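## Task

Move plates E10 and F01 out of plate hotel H1 and drop them into the waste bin WASTE, leaving the bin standing upright. Every other plate must be back in its original slot, resting there on its own rather than being held by the robot. At the end, open the gripper and move the arm away.

## Robot and tools

ROBOT. A single four-axis arm carries one level two-finger gripper that cannot tilt. Joints from base outward: lift 0.000 to 0.550 m, shoulder -2.000 to 2.000 rad, elbow -2.800 to 2.800 rad, wrist yaw -12.566 to 12.566 rad. If the elbow gets within 0.4 rad of 0 the arm may fold and fault, so watch it in Joint positions. The fingers point along the gripper's +x axis and close along its y axis. end_effector_position is the midpoint between the rubber pads, 2 to 3 cm behind the fingertips.

FRAMES. Results report the gripper in the scene frame: origin on the table top under the arm base, +z up, +y to the left when facing along +x; position in metres plus end_effector_quat_wxyz. The reported position may be slightly wrong, more so at long reach. All commanded motions, however, are in the gripper's own axes.

STATIONS. H1 is a six-slot hotel, slot 1 lowest; each plate carries its ID label on the front. A plate counts as home when it sits flat on the two prongs of its shelf, short edge facing out, behind both front pins and between the side pins. Nest RG, in front of H1, is a place to park a plate temporarily (e.g. one blocking access). WASTE is a loose bin; you may lower a plate to its rim and release it to drop in. Plates in WASTE cannot be retrieved. Keep the bin upright and keep everything on the table; knocking anything off ends the scene. Occasionally a held part gets tugged or a loose item is nudged.

execute_actions: argument actions is a list of actions; each action is a table of 0 to 15 rows, each row one control step of 1/30 s. Fewer than 15 rows means the last row repeats to fill 15 steps. An empty list just returns state and images. Each row is five numbers in [-1, 1]: dx, dy, dz, rz, opening. The first four are an offset in the gripper's own axes from the gripper's measured pose at the start of that action (for the first action of a call, the last pose reported in this scene); every row refers to that same start pose, not to the previous row. Scale: 1.0 = 0.6 m for dx, dy, dz and 180 degrees for rz; rz rotates about gripper z from +x toward +y. opening is absolute, not an offset: +1 fully open (0.140 m), -1 closed (pads still 0.066 m apart). Closing from fully open takes at least about 0.6 s. Each step the target is clipped to 70 mm and 16 degrees from the measured pose, so large offsets need several actions; the arm only continues to the last clipped pose. The result lists end_effector_position at some steps; HELD marks steps partly or wholly blocked. "Hand target" shows where the controller is currently driving.

move: target is one row of the same five numbers, an offset (not a pose) from the pose in the latest result showing one, gripper axes, same scaling, opening absolute and sent at the start. speed in m/s, 0.002 to 0.5, default 0.25; rotation is capped at twice that in rad/s. The straight path lasts 0.5 to 10 s and stops early at 10 s. It turns the short way and does not avoid obstacles; the real hand lags, strays and can exceed speed, especially with the arm nearly straight. Faster contact hits harder; aiming further past contact presses harder. blocking=false returns after 0.5 s while motion continues; execute_actions and new moves are refused until a result shows it ended, so use wait(0) or stop. The extra "move:" line reports the ending (done near target, off_target, moving, held, fault) and limits (paced = pose clipped; held = a check blocked some steps, after which motion can surge well past speed), plus distance to target.

wait: seconds 0 to 10; the arm keeps its last command, a running move continues, and the wait returns early when it ends. stop: brakes a running move (needs braking room; fingers keep moving). zoom_image: camera (cam_head_left, cam_head_right, cam_high, cam_low, cam_wrist, all 896x504) and region [x0, y0, x1, y1] in pixels from the top-left, at most 504 by 504. finished_scene: scene number; irreversible, and the goal must already hold and remain.

RESULT LINES. Joint positions gives lift, shoulder, elbow, wrist yaw, then pad gap in metres. grip_measured is the finger opening on the command scale. Readings may be offset by up to about 1 mm, constant within a scene. To hold a plate, keep commanding about 0.04 below grip_measured (less for a lighter grip); pad force tops out near 18 N, but a fast close can squeeze harder, sometimes until the fingers spring open. "pose unreachable" means the clearance check altered or blocked a command.

SAFETY. Offsets come from the measured pose, so repeating a small push into something rigid does not push harder, but into something yielding it goes deeper. Joint load limits: lift 55.8 N, shoulder 8.37 N m, elbow 4.18 N m, wrist yaw 1.39 N m, including the held plate's weight; reaching one halts the arm for 10 s and drops the rest of the call. Holding loads heats motors (also while you compose a reply, during which the arm holds its last command); MOTOR HOT appears from 85 °C, and at 100 °C an OVER-TEMPERATURE FAULT brakes the arm until cooled. Avoid drops, slips, slams and hard shoves. Joints share speed limits and decelerate together; after a big move the arm can still be short of target. Finish each scene with the gripper open and clear of plates.

Each tool is called as name([rows], argument=value, ...), one row to a line, values as JSON.

## Session

execute_actions(actions=[])

Scene clock: 0.00 s.
end_effector_position=(+0.5085, -0.3688, +0.4231) grip_measured=+1.00 end_effector_quat_wxyz=(+0.927, -0.000, -0.000, -0.374)
Joint positions: [ 0.418 -1.596 -1.511 -3.944  0.14 ]
Motor temperatures (°C, as the motors report them): [38 24 23 23]
Hand target: +0.509, -0.369, +0.423; +0.927, -0.000, -0.000, -0.374

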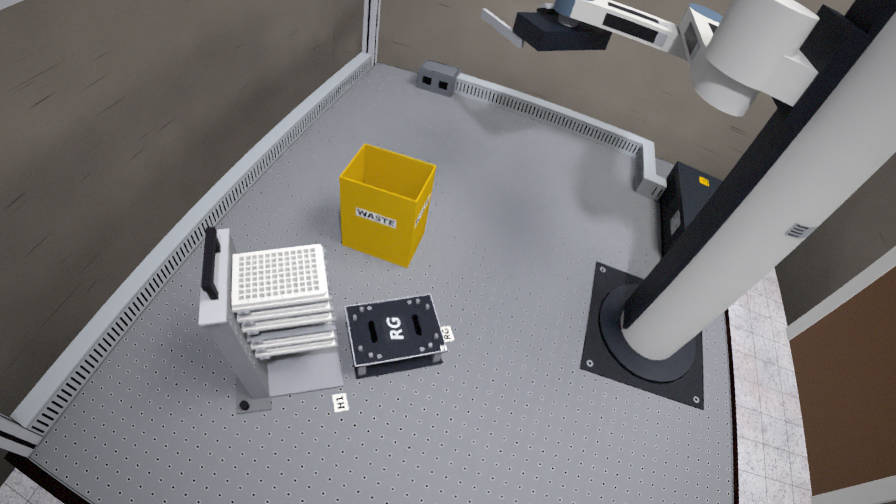

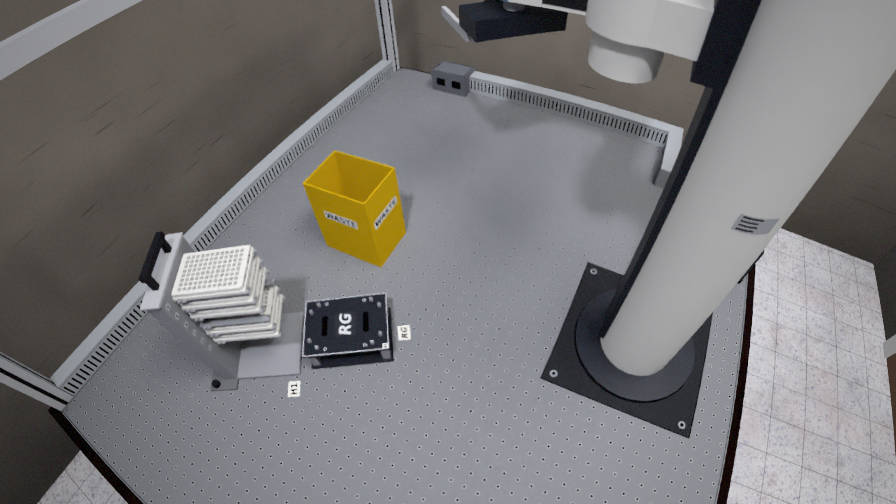

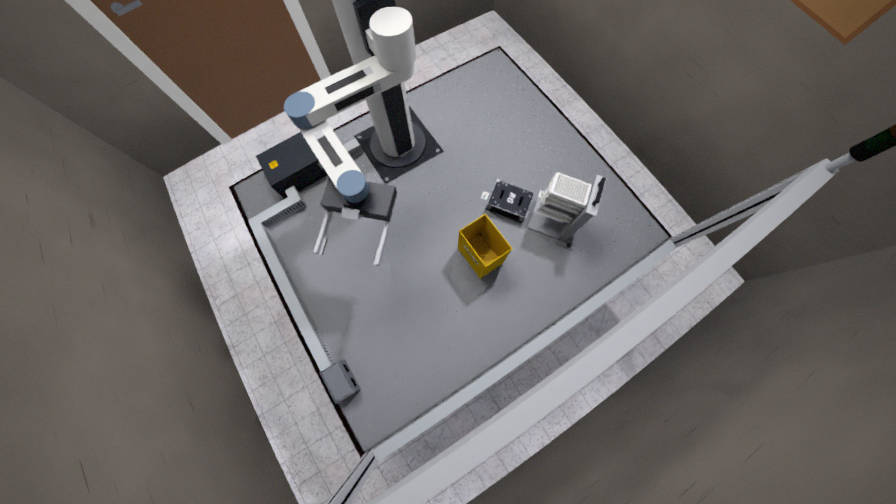

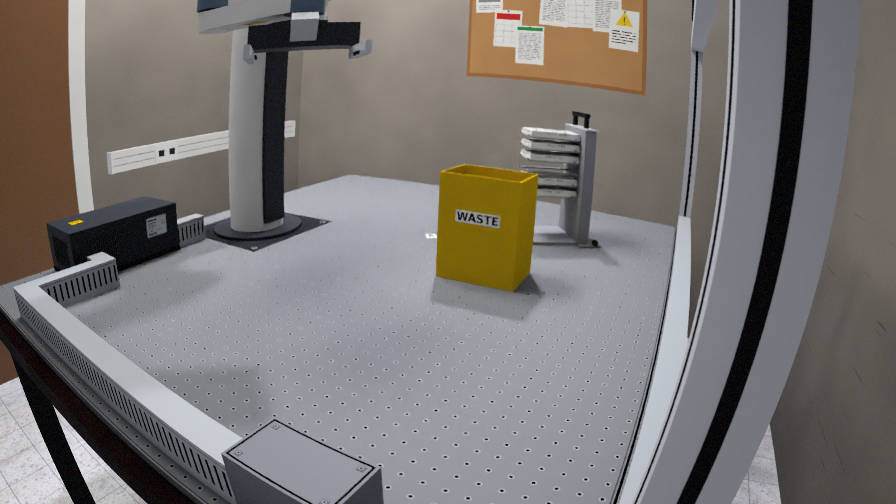

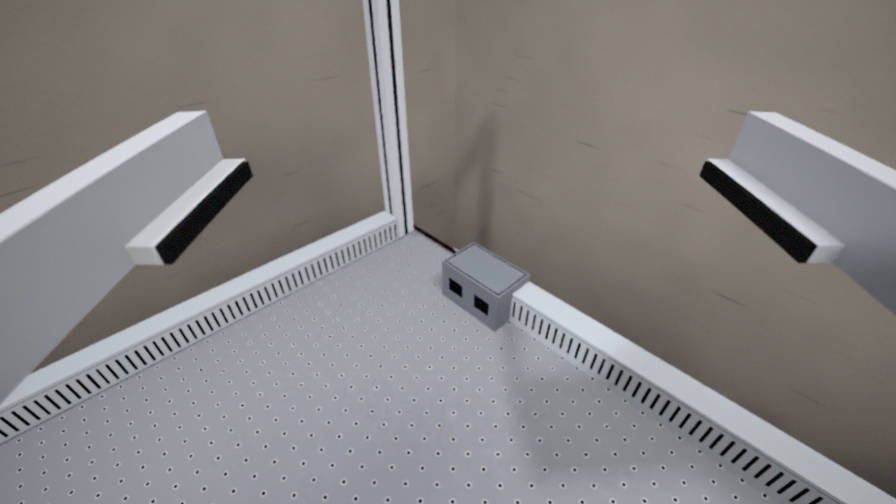

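zoom_image(camera="cam_high", region=[430, 150, 630, 300])

zoom_image(camera="cam_head_left", region=[180, 130, 480, 430])

zoom_image(camera="cam_head_right", region=[130, 220, 330, 400])

zoom_image(camera="cam_low", region=[420, 100, 620, 300])

Region (430, 150, 630, 300) of cam_high's 896x504 image, scaled by 2.520, with more detail than that image has; it fills the top 378 rows of this view, and the rest is white.

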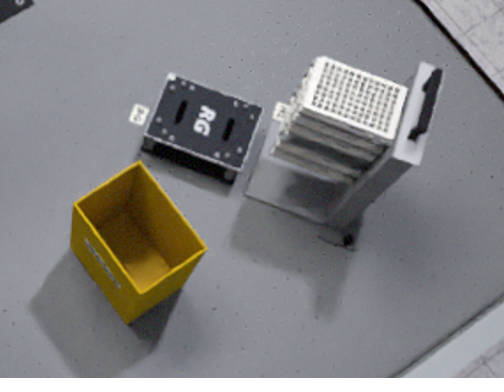

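Region (180, 130, 480, 430) of cam_head_left's 896x504 image, scaled by 1.680, with more detail than that image has.

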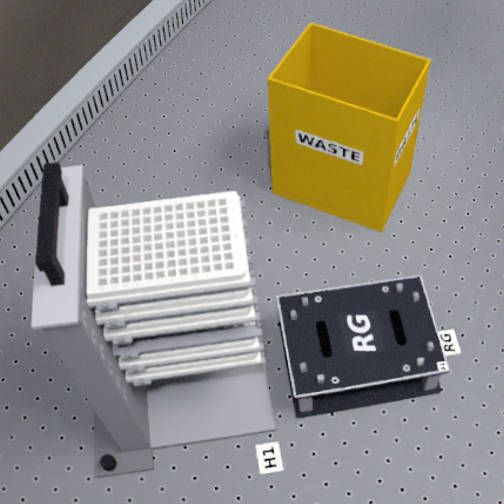

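Region (130, 220, 330, 400) of cam_head_right's 896x504 image, scaled by 2.520, with more detail than that image has; it fills the top 454 rows of this view, and the rest is white.

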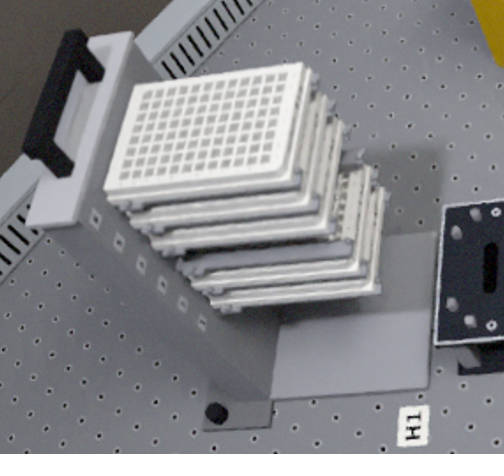

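Region (420, 100, 620, 300) of cam_low's 896x504 image, scaled by 2.520, with more detail than that image has.

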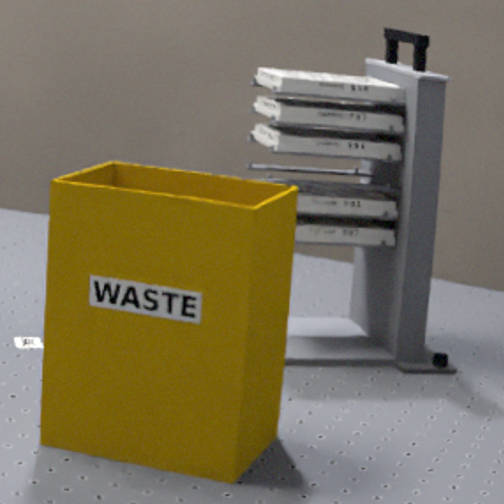

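zoom_image(camera="cam_low", region=[515, 120, 595, 205])

Region (515, 120, 595, 205) of cam_low's 896x504 image, scaled by 5.929, with more detail than that image has; it fills the left 474 columns of this view, and the rest is white.

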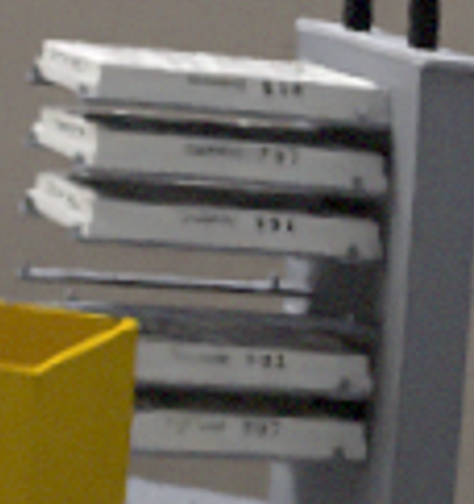

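move(target=[-0.7072, 0.7647, -0.2552, 0.4389, -0.08], speed=0.5)

Scene clock: 122.00 s.
end_effector_position=(+0.5216, +0.2563, +0.2700) grip_measured=-0.08 end_effector_quat_wxyz=(+0.954, -0.000, -0.000, +0.301)
Joint positions: [ 0.265 -0.217 -1.18  -4.275  0.1  ]
Motor temperatures (°C, as the motors report them): [38 24 23 23]
Hand target: +0.522, +0.256, +0.270; +0.954, -0.000, -0.000, +0.301
Off the commanded pose: 0.000 m, 0 deg.
move: done; limits=paced

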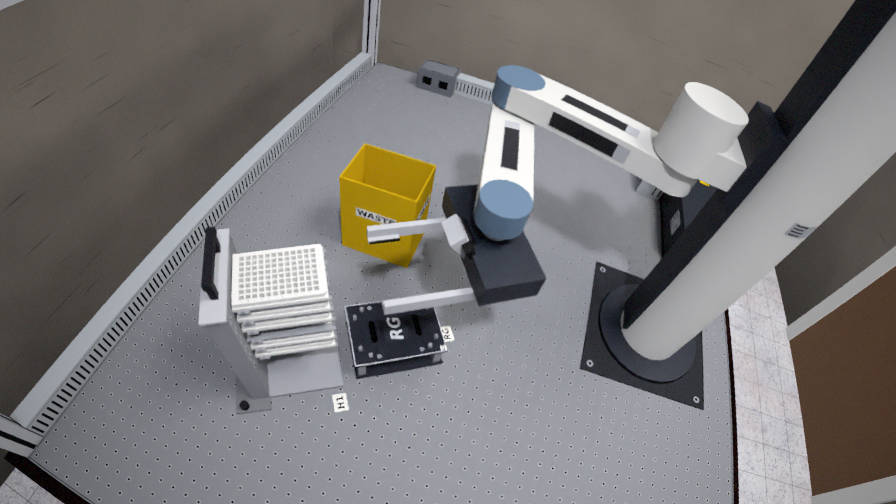

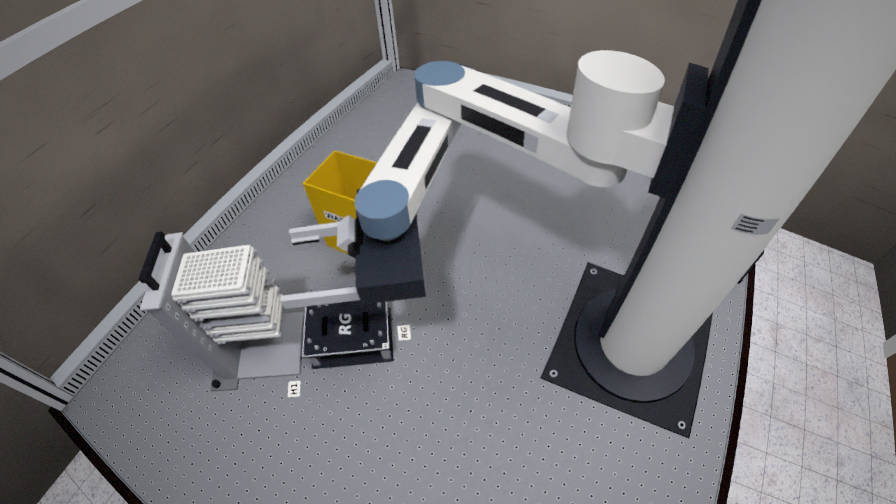

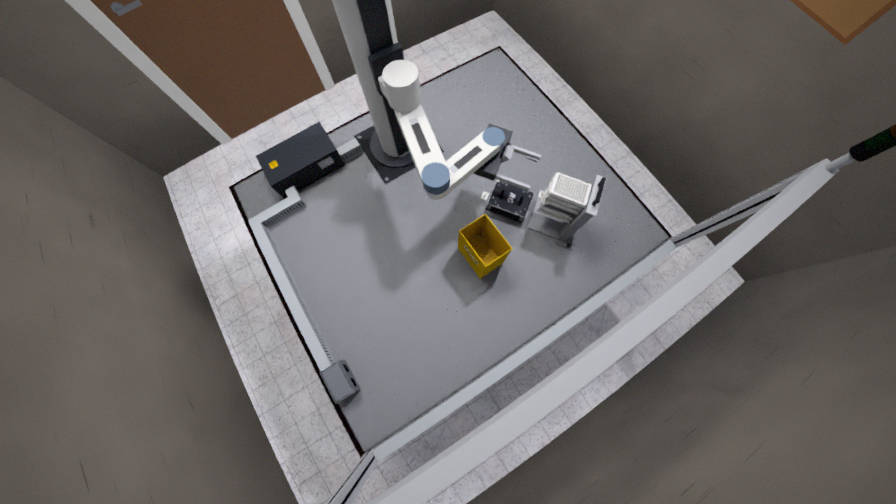

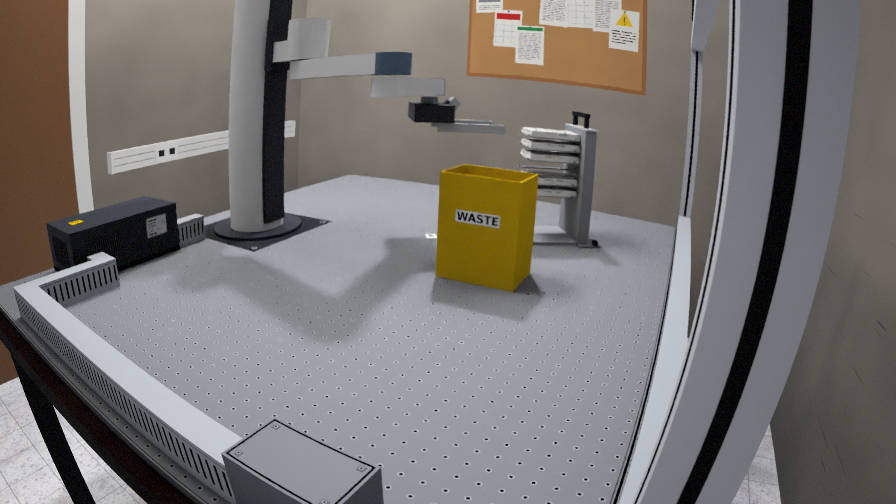

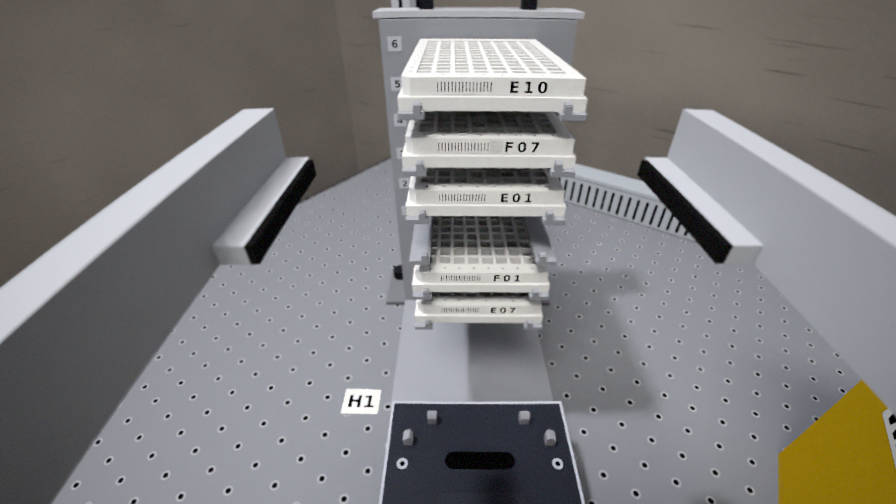

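zoom_image(camera="cam_wrist", region=[380, 20, 500, 140])

zoom_image(camera="cam_wrist", region=[490, 20, 610, 140])

zoom_image(camera="cam_wrist", region=[385, 130, 595, 340])

zoom_image(camera="cam_wrist", region=[200, 90, 400, 290])

zoom_image(camera="cam_wrist", region=[570, 90, 770, 290])

Region (380, 20, 500, 140) of cam_wrist's 896x504 image, scaled by 4.200, with more detail than that image has.

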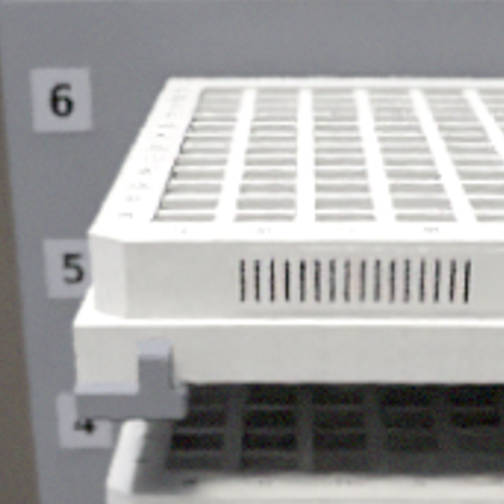

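Region (490, 20, 610, 140) of cam_wrist's 896x504 image, scaled by 4.200, with more detail than that image has.

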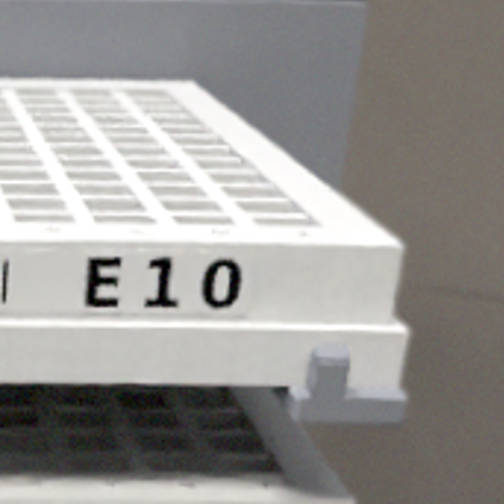

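Region (385, 130, 595, 340) of cam_wrist's 896x504 image, scaled by 2.400, with more detail than that image has.

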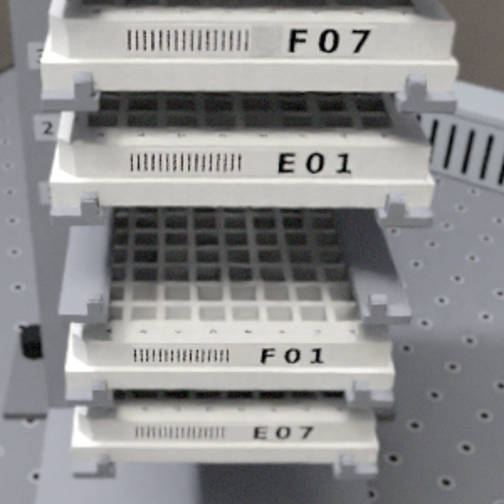

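Region (200, 90, 400, 290) of cam_wrist's 896x504 image, scaled by 2.520, with more detail than that image has.

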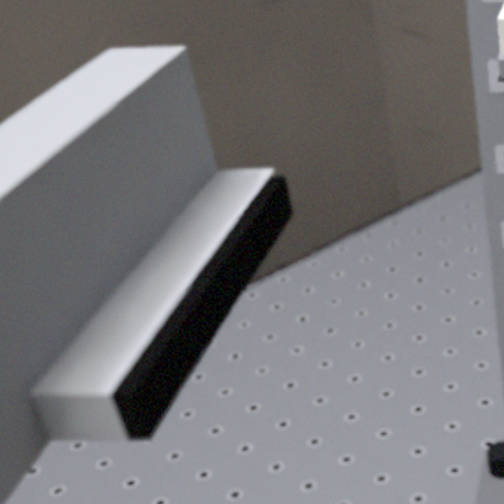

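Region (570, 90, 770, 290) of cam_wrist's 896x504 image, scaled by 2.520, with more detail than that image has.

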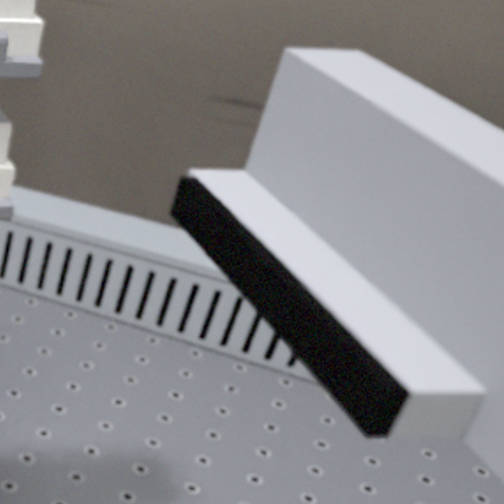

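move(target=[0.2383, -0.0162, 0.0, 0.0014, 0.2], speed=0.2)

Scene clock: 166.40 s.
end_effector_position=(+0.6442, +0.3305, +0.2700) grip_measured=+0.20 end_effector_quat_wxyz=(+0.953, -0.000, -0.000, +0.303)
Joint positions: [ 0.265  0.078 -1.97  -3.776  0.11 ]
Motor temperatures (°C, as the motors report them): [38 24 23 23]
Hand target: +0.644, +0.330, +0.270; +0.953, -0.000, -0.000, +0.303
Off the commanded pose: 0.000 m, 0 deg.
move: done

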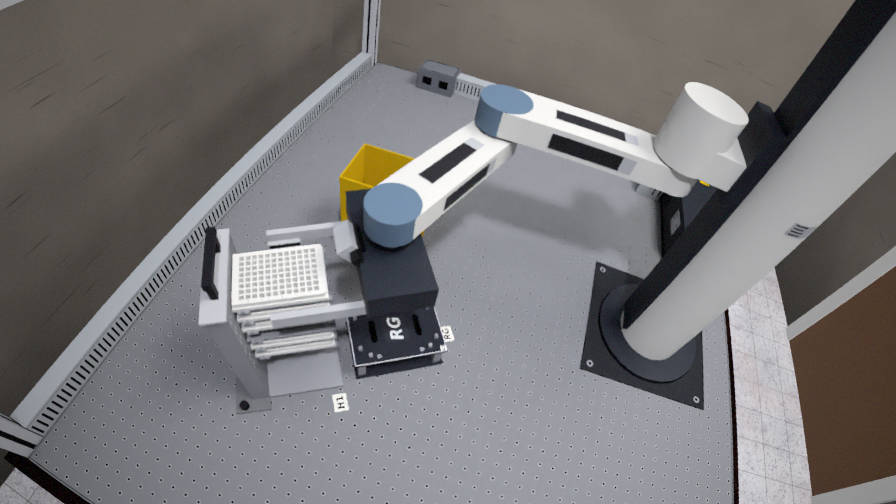

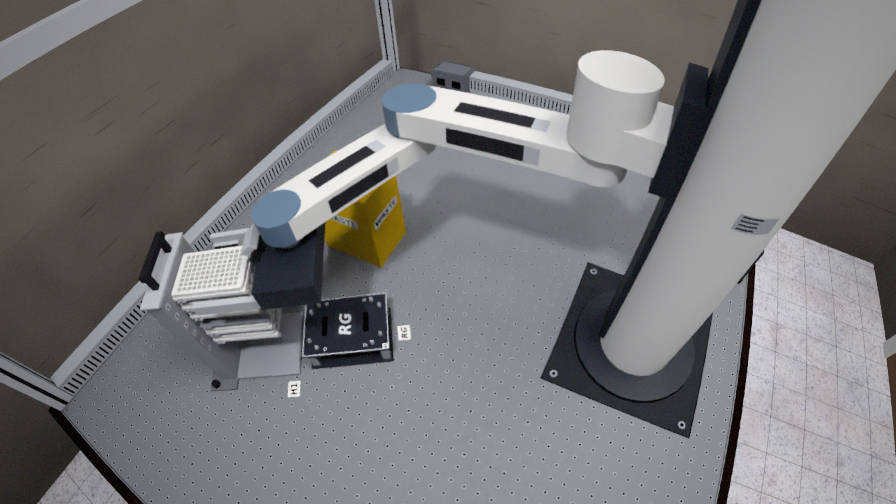

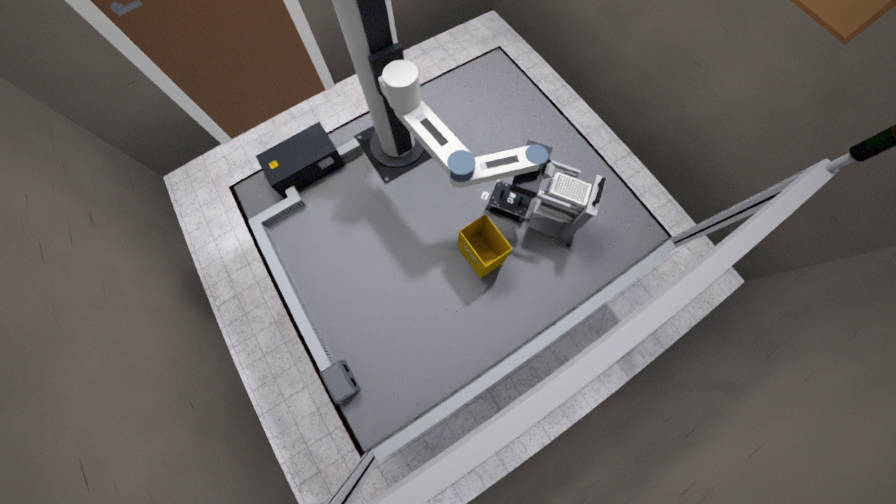

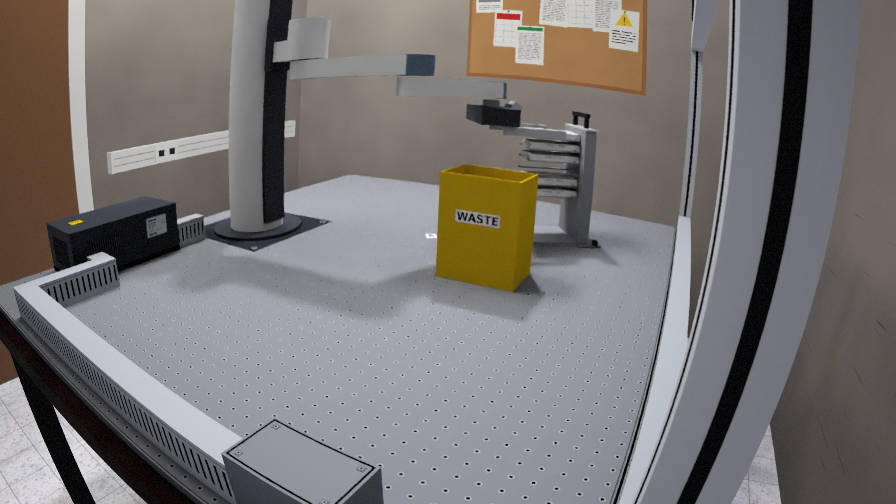

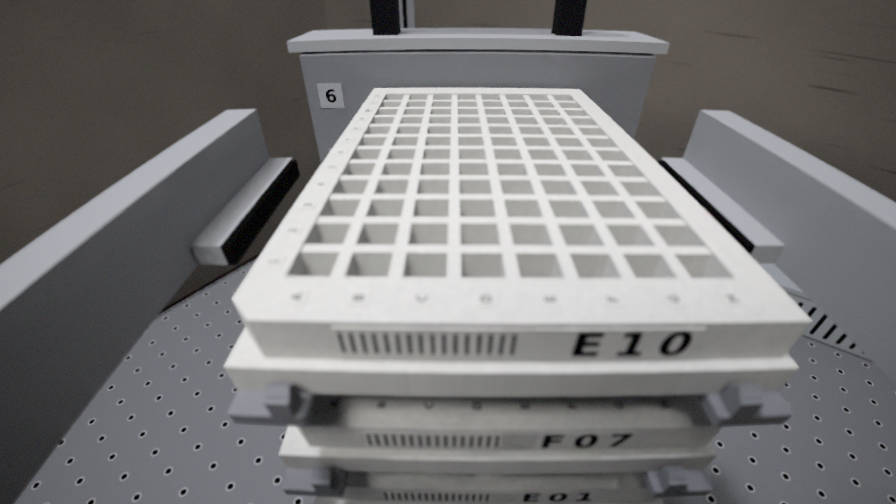

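zoom_image(camera="cam_wrist", region=[190, 270, 350, 430])

zoom_image(camera="cam_wrist", region=[670, 270, 830, 430])

zoom_image(camera="cam_wrist", region=[190, 80, 390, 280])

zoom_image(camera="cam_wrist", region=[570, 80, 790, 280])

Region (190, 270, 350, 430) of cam_wrist's 896x504 image, scaled by 3.150, with more detail than that image has.

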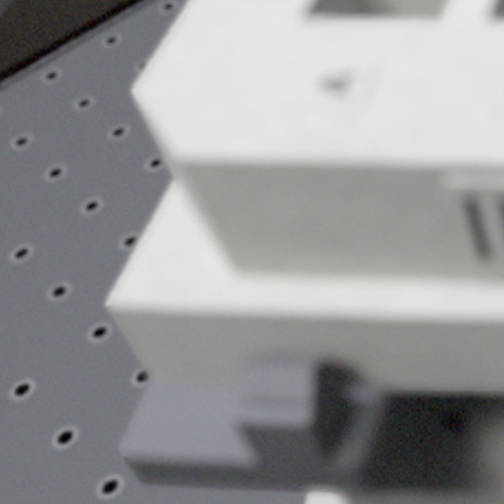

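Region (670, 270, 830, 430) of cam_wrist's 896x504 image, scaled by 3.150, with more detail than that image has.

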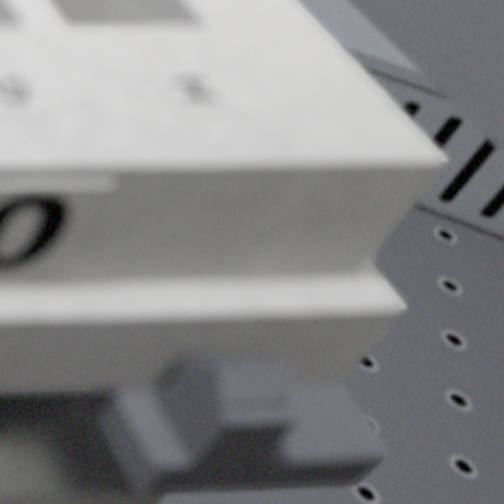

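Region (190, 80, 390, 280) of cam_wrist's 896x504 image, scaled by 2.520, with more detail than that image has.

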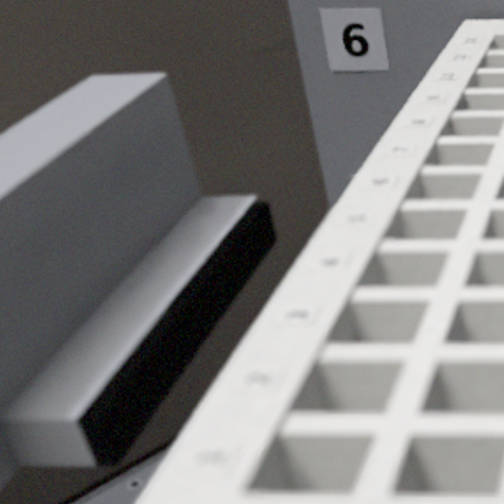

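Region (570, 80, 790, 280) of cam_wrist's 896x504 image, scaled by 2.291, with more detail than that image has; it fills the top 458 rows of this view, and the rest is white.

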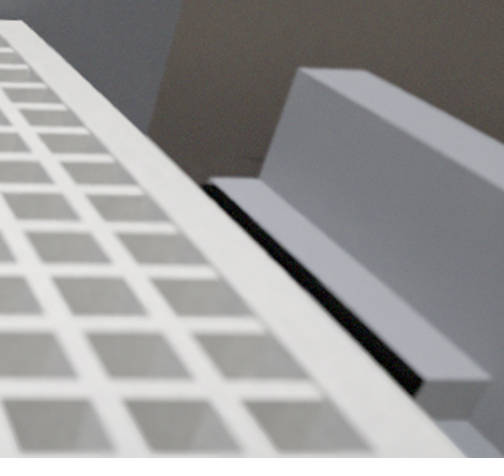

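execute_actions([
  [[0,-0.0012,0.001,0,0.09],[0,-0.0024,0.0017,0,-0.02],[0,-0.0024,0.0017,0,-0.13],[0,-0.0024,0.0017,0,-0.24],[0,-0.0024,0.0017,0,-0.33],[0,-0.0024,0.0017,0,-0.39],[0,-0.0024,0.0017,0,-0.42],[0,-0.0024,0.0017,0,-0.435],[0,-0.0024,0.0017,0,-0.45],[0,-0.0024,0.0017,0,-0.46],[0,-0.0024,0.0017,0,-0.47],[0,-0.0024,0.0017,0,-0.48],[0,-0.0024,0.0017,0,-0.49],[0,-0.0024,0.0017,0,-0.50],[0,-0.0024,0.0017,0,-0.51]],
])

Scene clock: 199.87 s.
end_effector_position=(+0.6451, +0.3293, +0.2710) grip_measured=-0.46 end_effector_quat_wxyz=(+0.953, -0.000, -0.000, +0.303)
Joint positions: [ 0.266  0.075 -1.97  -3.773  0.086]
Motor temperatures (°C, as the motors report them): [38 24 23 23]
Hand target: +0.645, +0.329, +0.271; +0.953, -0.000, -0.000, +0.303
Off the commanded pose: 0.000 m, 0 deg.
Step readings (end_effector_position):
0: (+0.6442, +0.3305, +0.2700)
1: (+0.6443, +0.3303, +0.2702)
2: (+0.6447, +0.3297, +0.2708)
4: (+0.6451, +0.3293, +0.2710)
8: (+0.6451, +0.3293, +0.2710)
15: end_effector_position above

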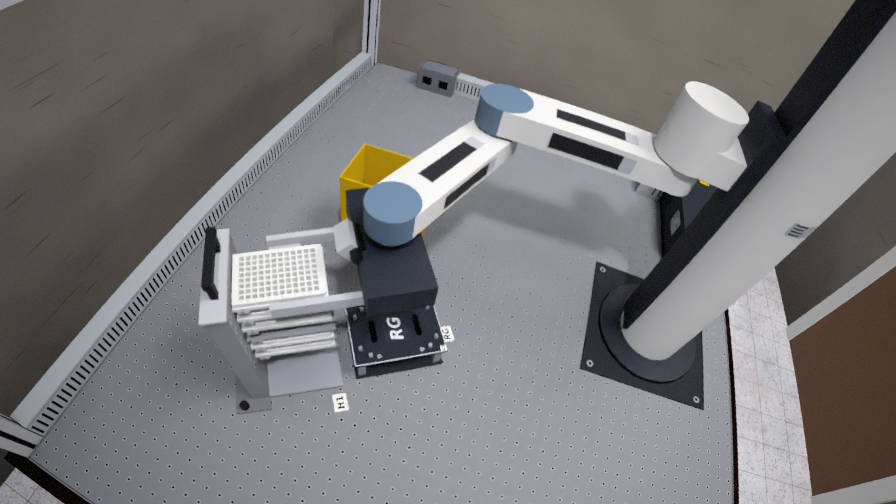

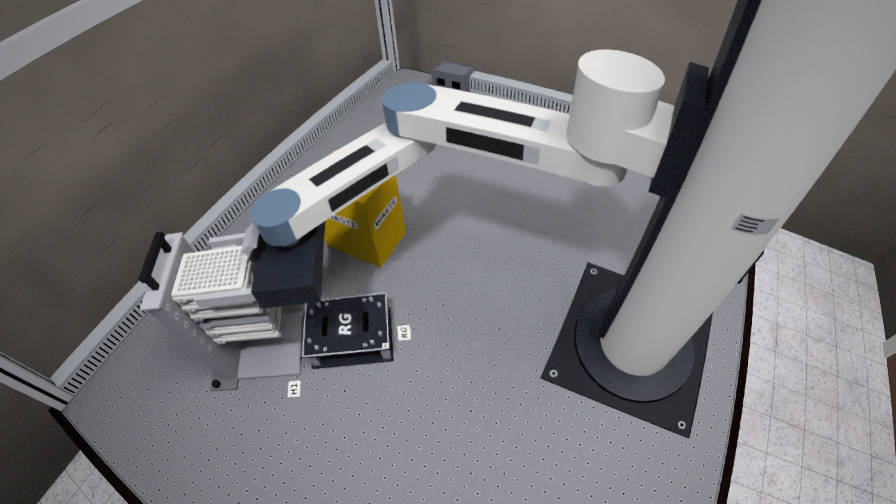

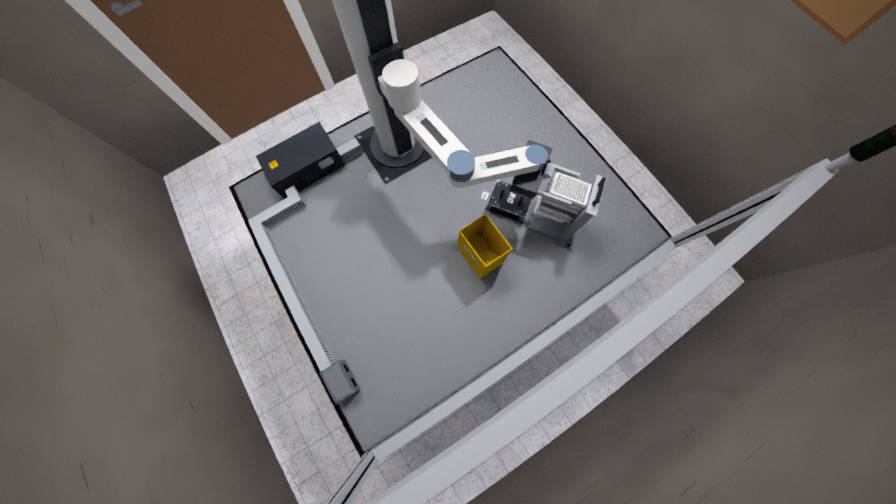

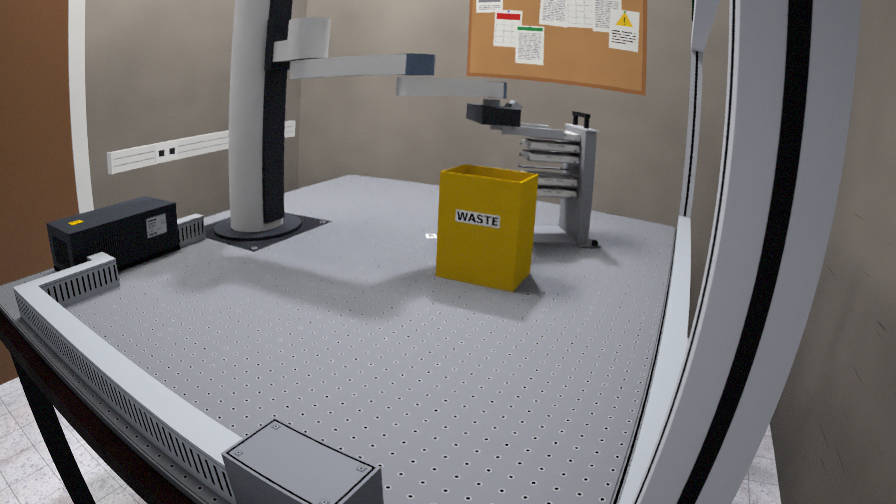

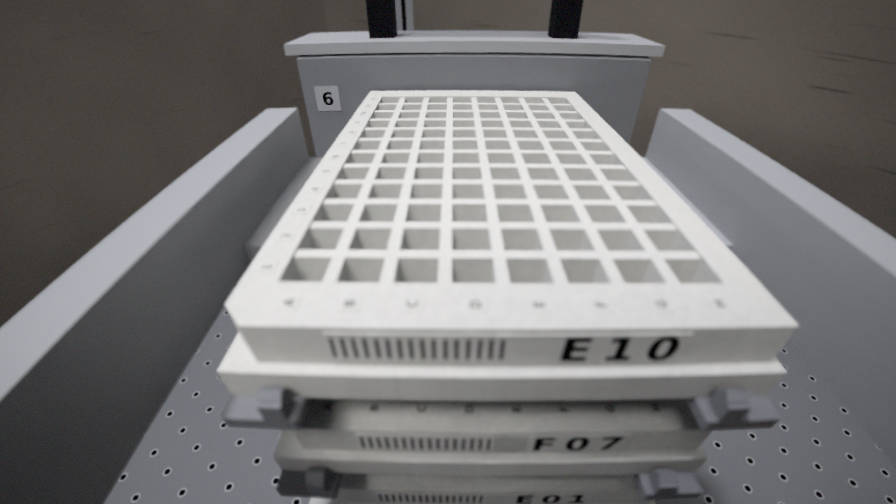

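execute_actions(actions=[])

Scene clock: 221.43 s.
end_effector_position=(+0.6451, +0.3293, +0.2710) grip_measured=-0.46 end_effector_quat_wxyz=(+0.953, -0.000, -0.000, +0.303)
Joint positions: [ 0.266  0.075 -1.97  -3.773  0.086]
Motor temperatures (°C, as the motors report them): [38 24 23 23]
Hand target: +0.645, +0.329, +0.271; +0.953, -0.000, -0.000, +0.303
Off the commanded pose: 0.000 m, 0 deg.

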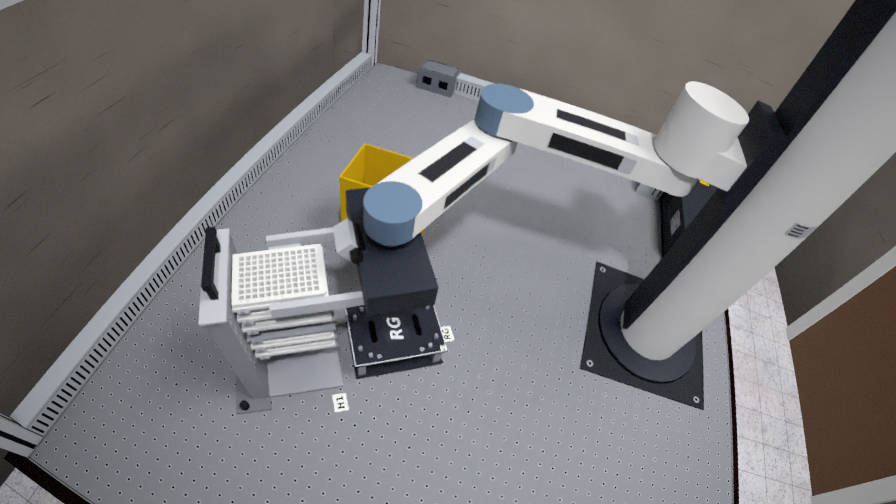

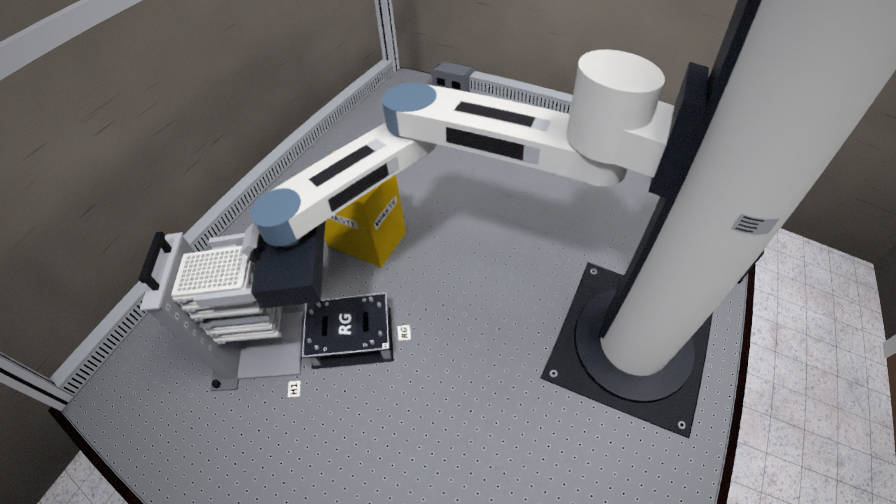

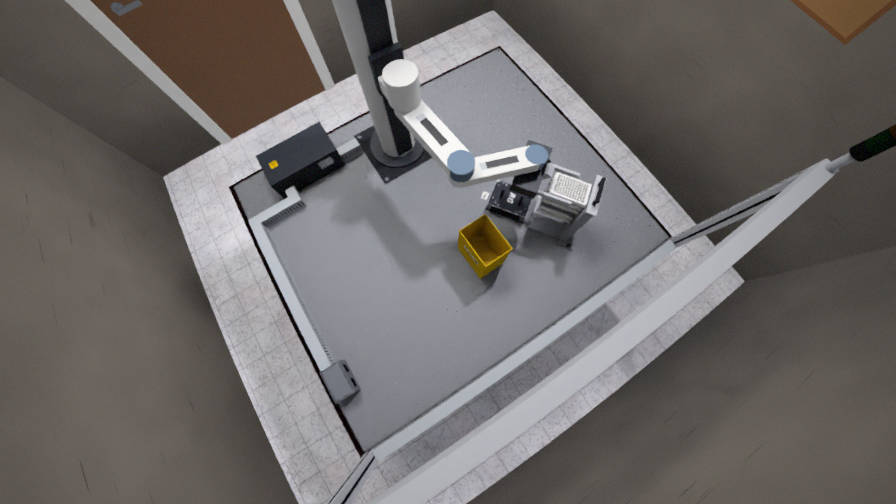

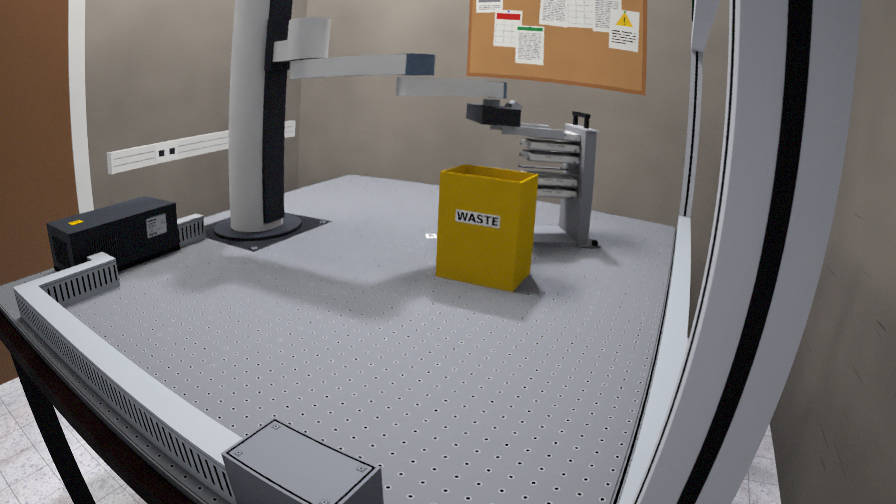

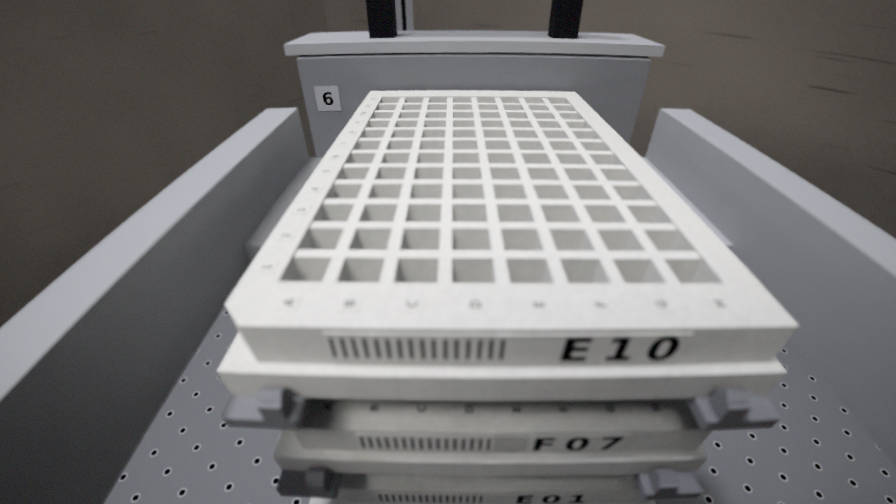

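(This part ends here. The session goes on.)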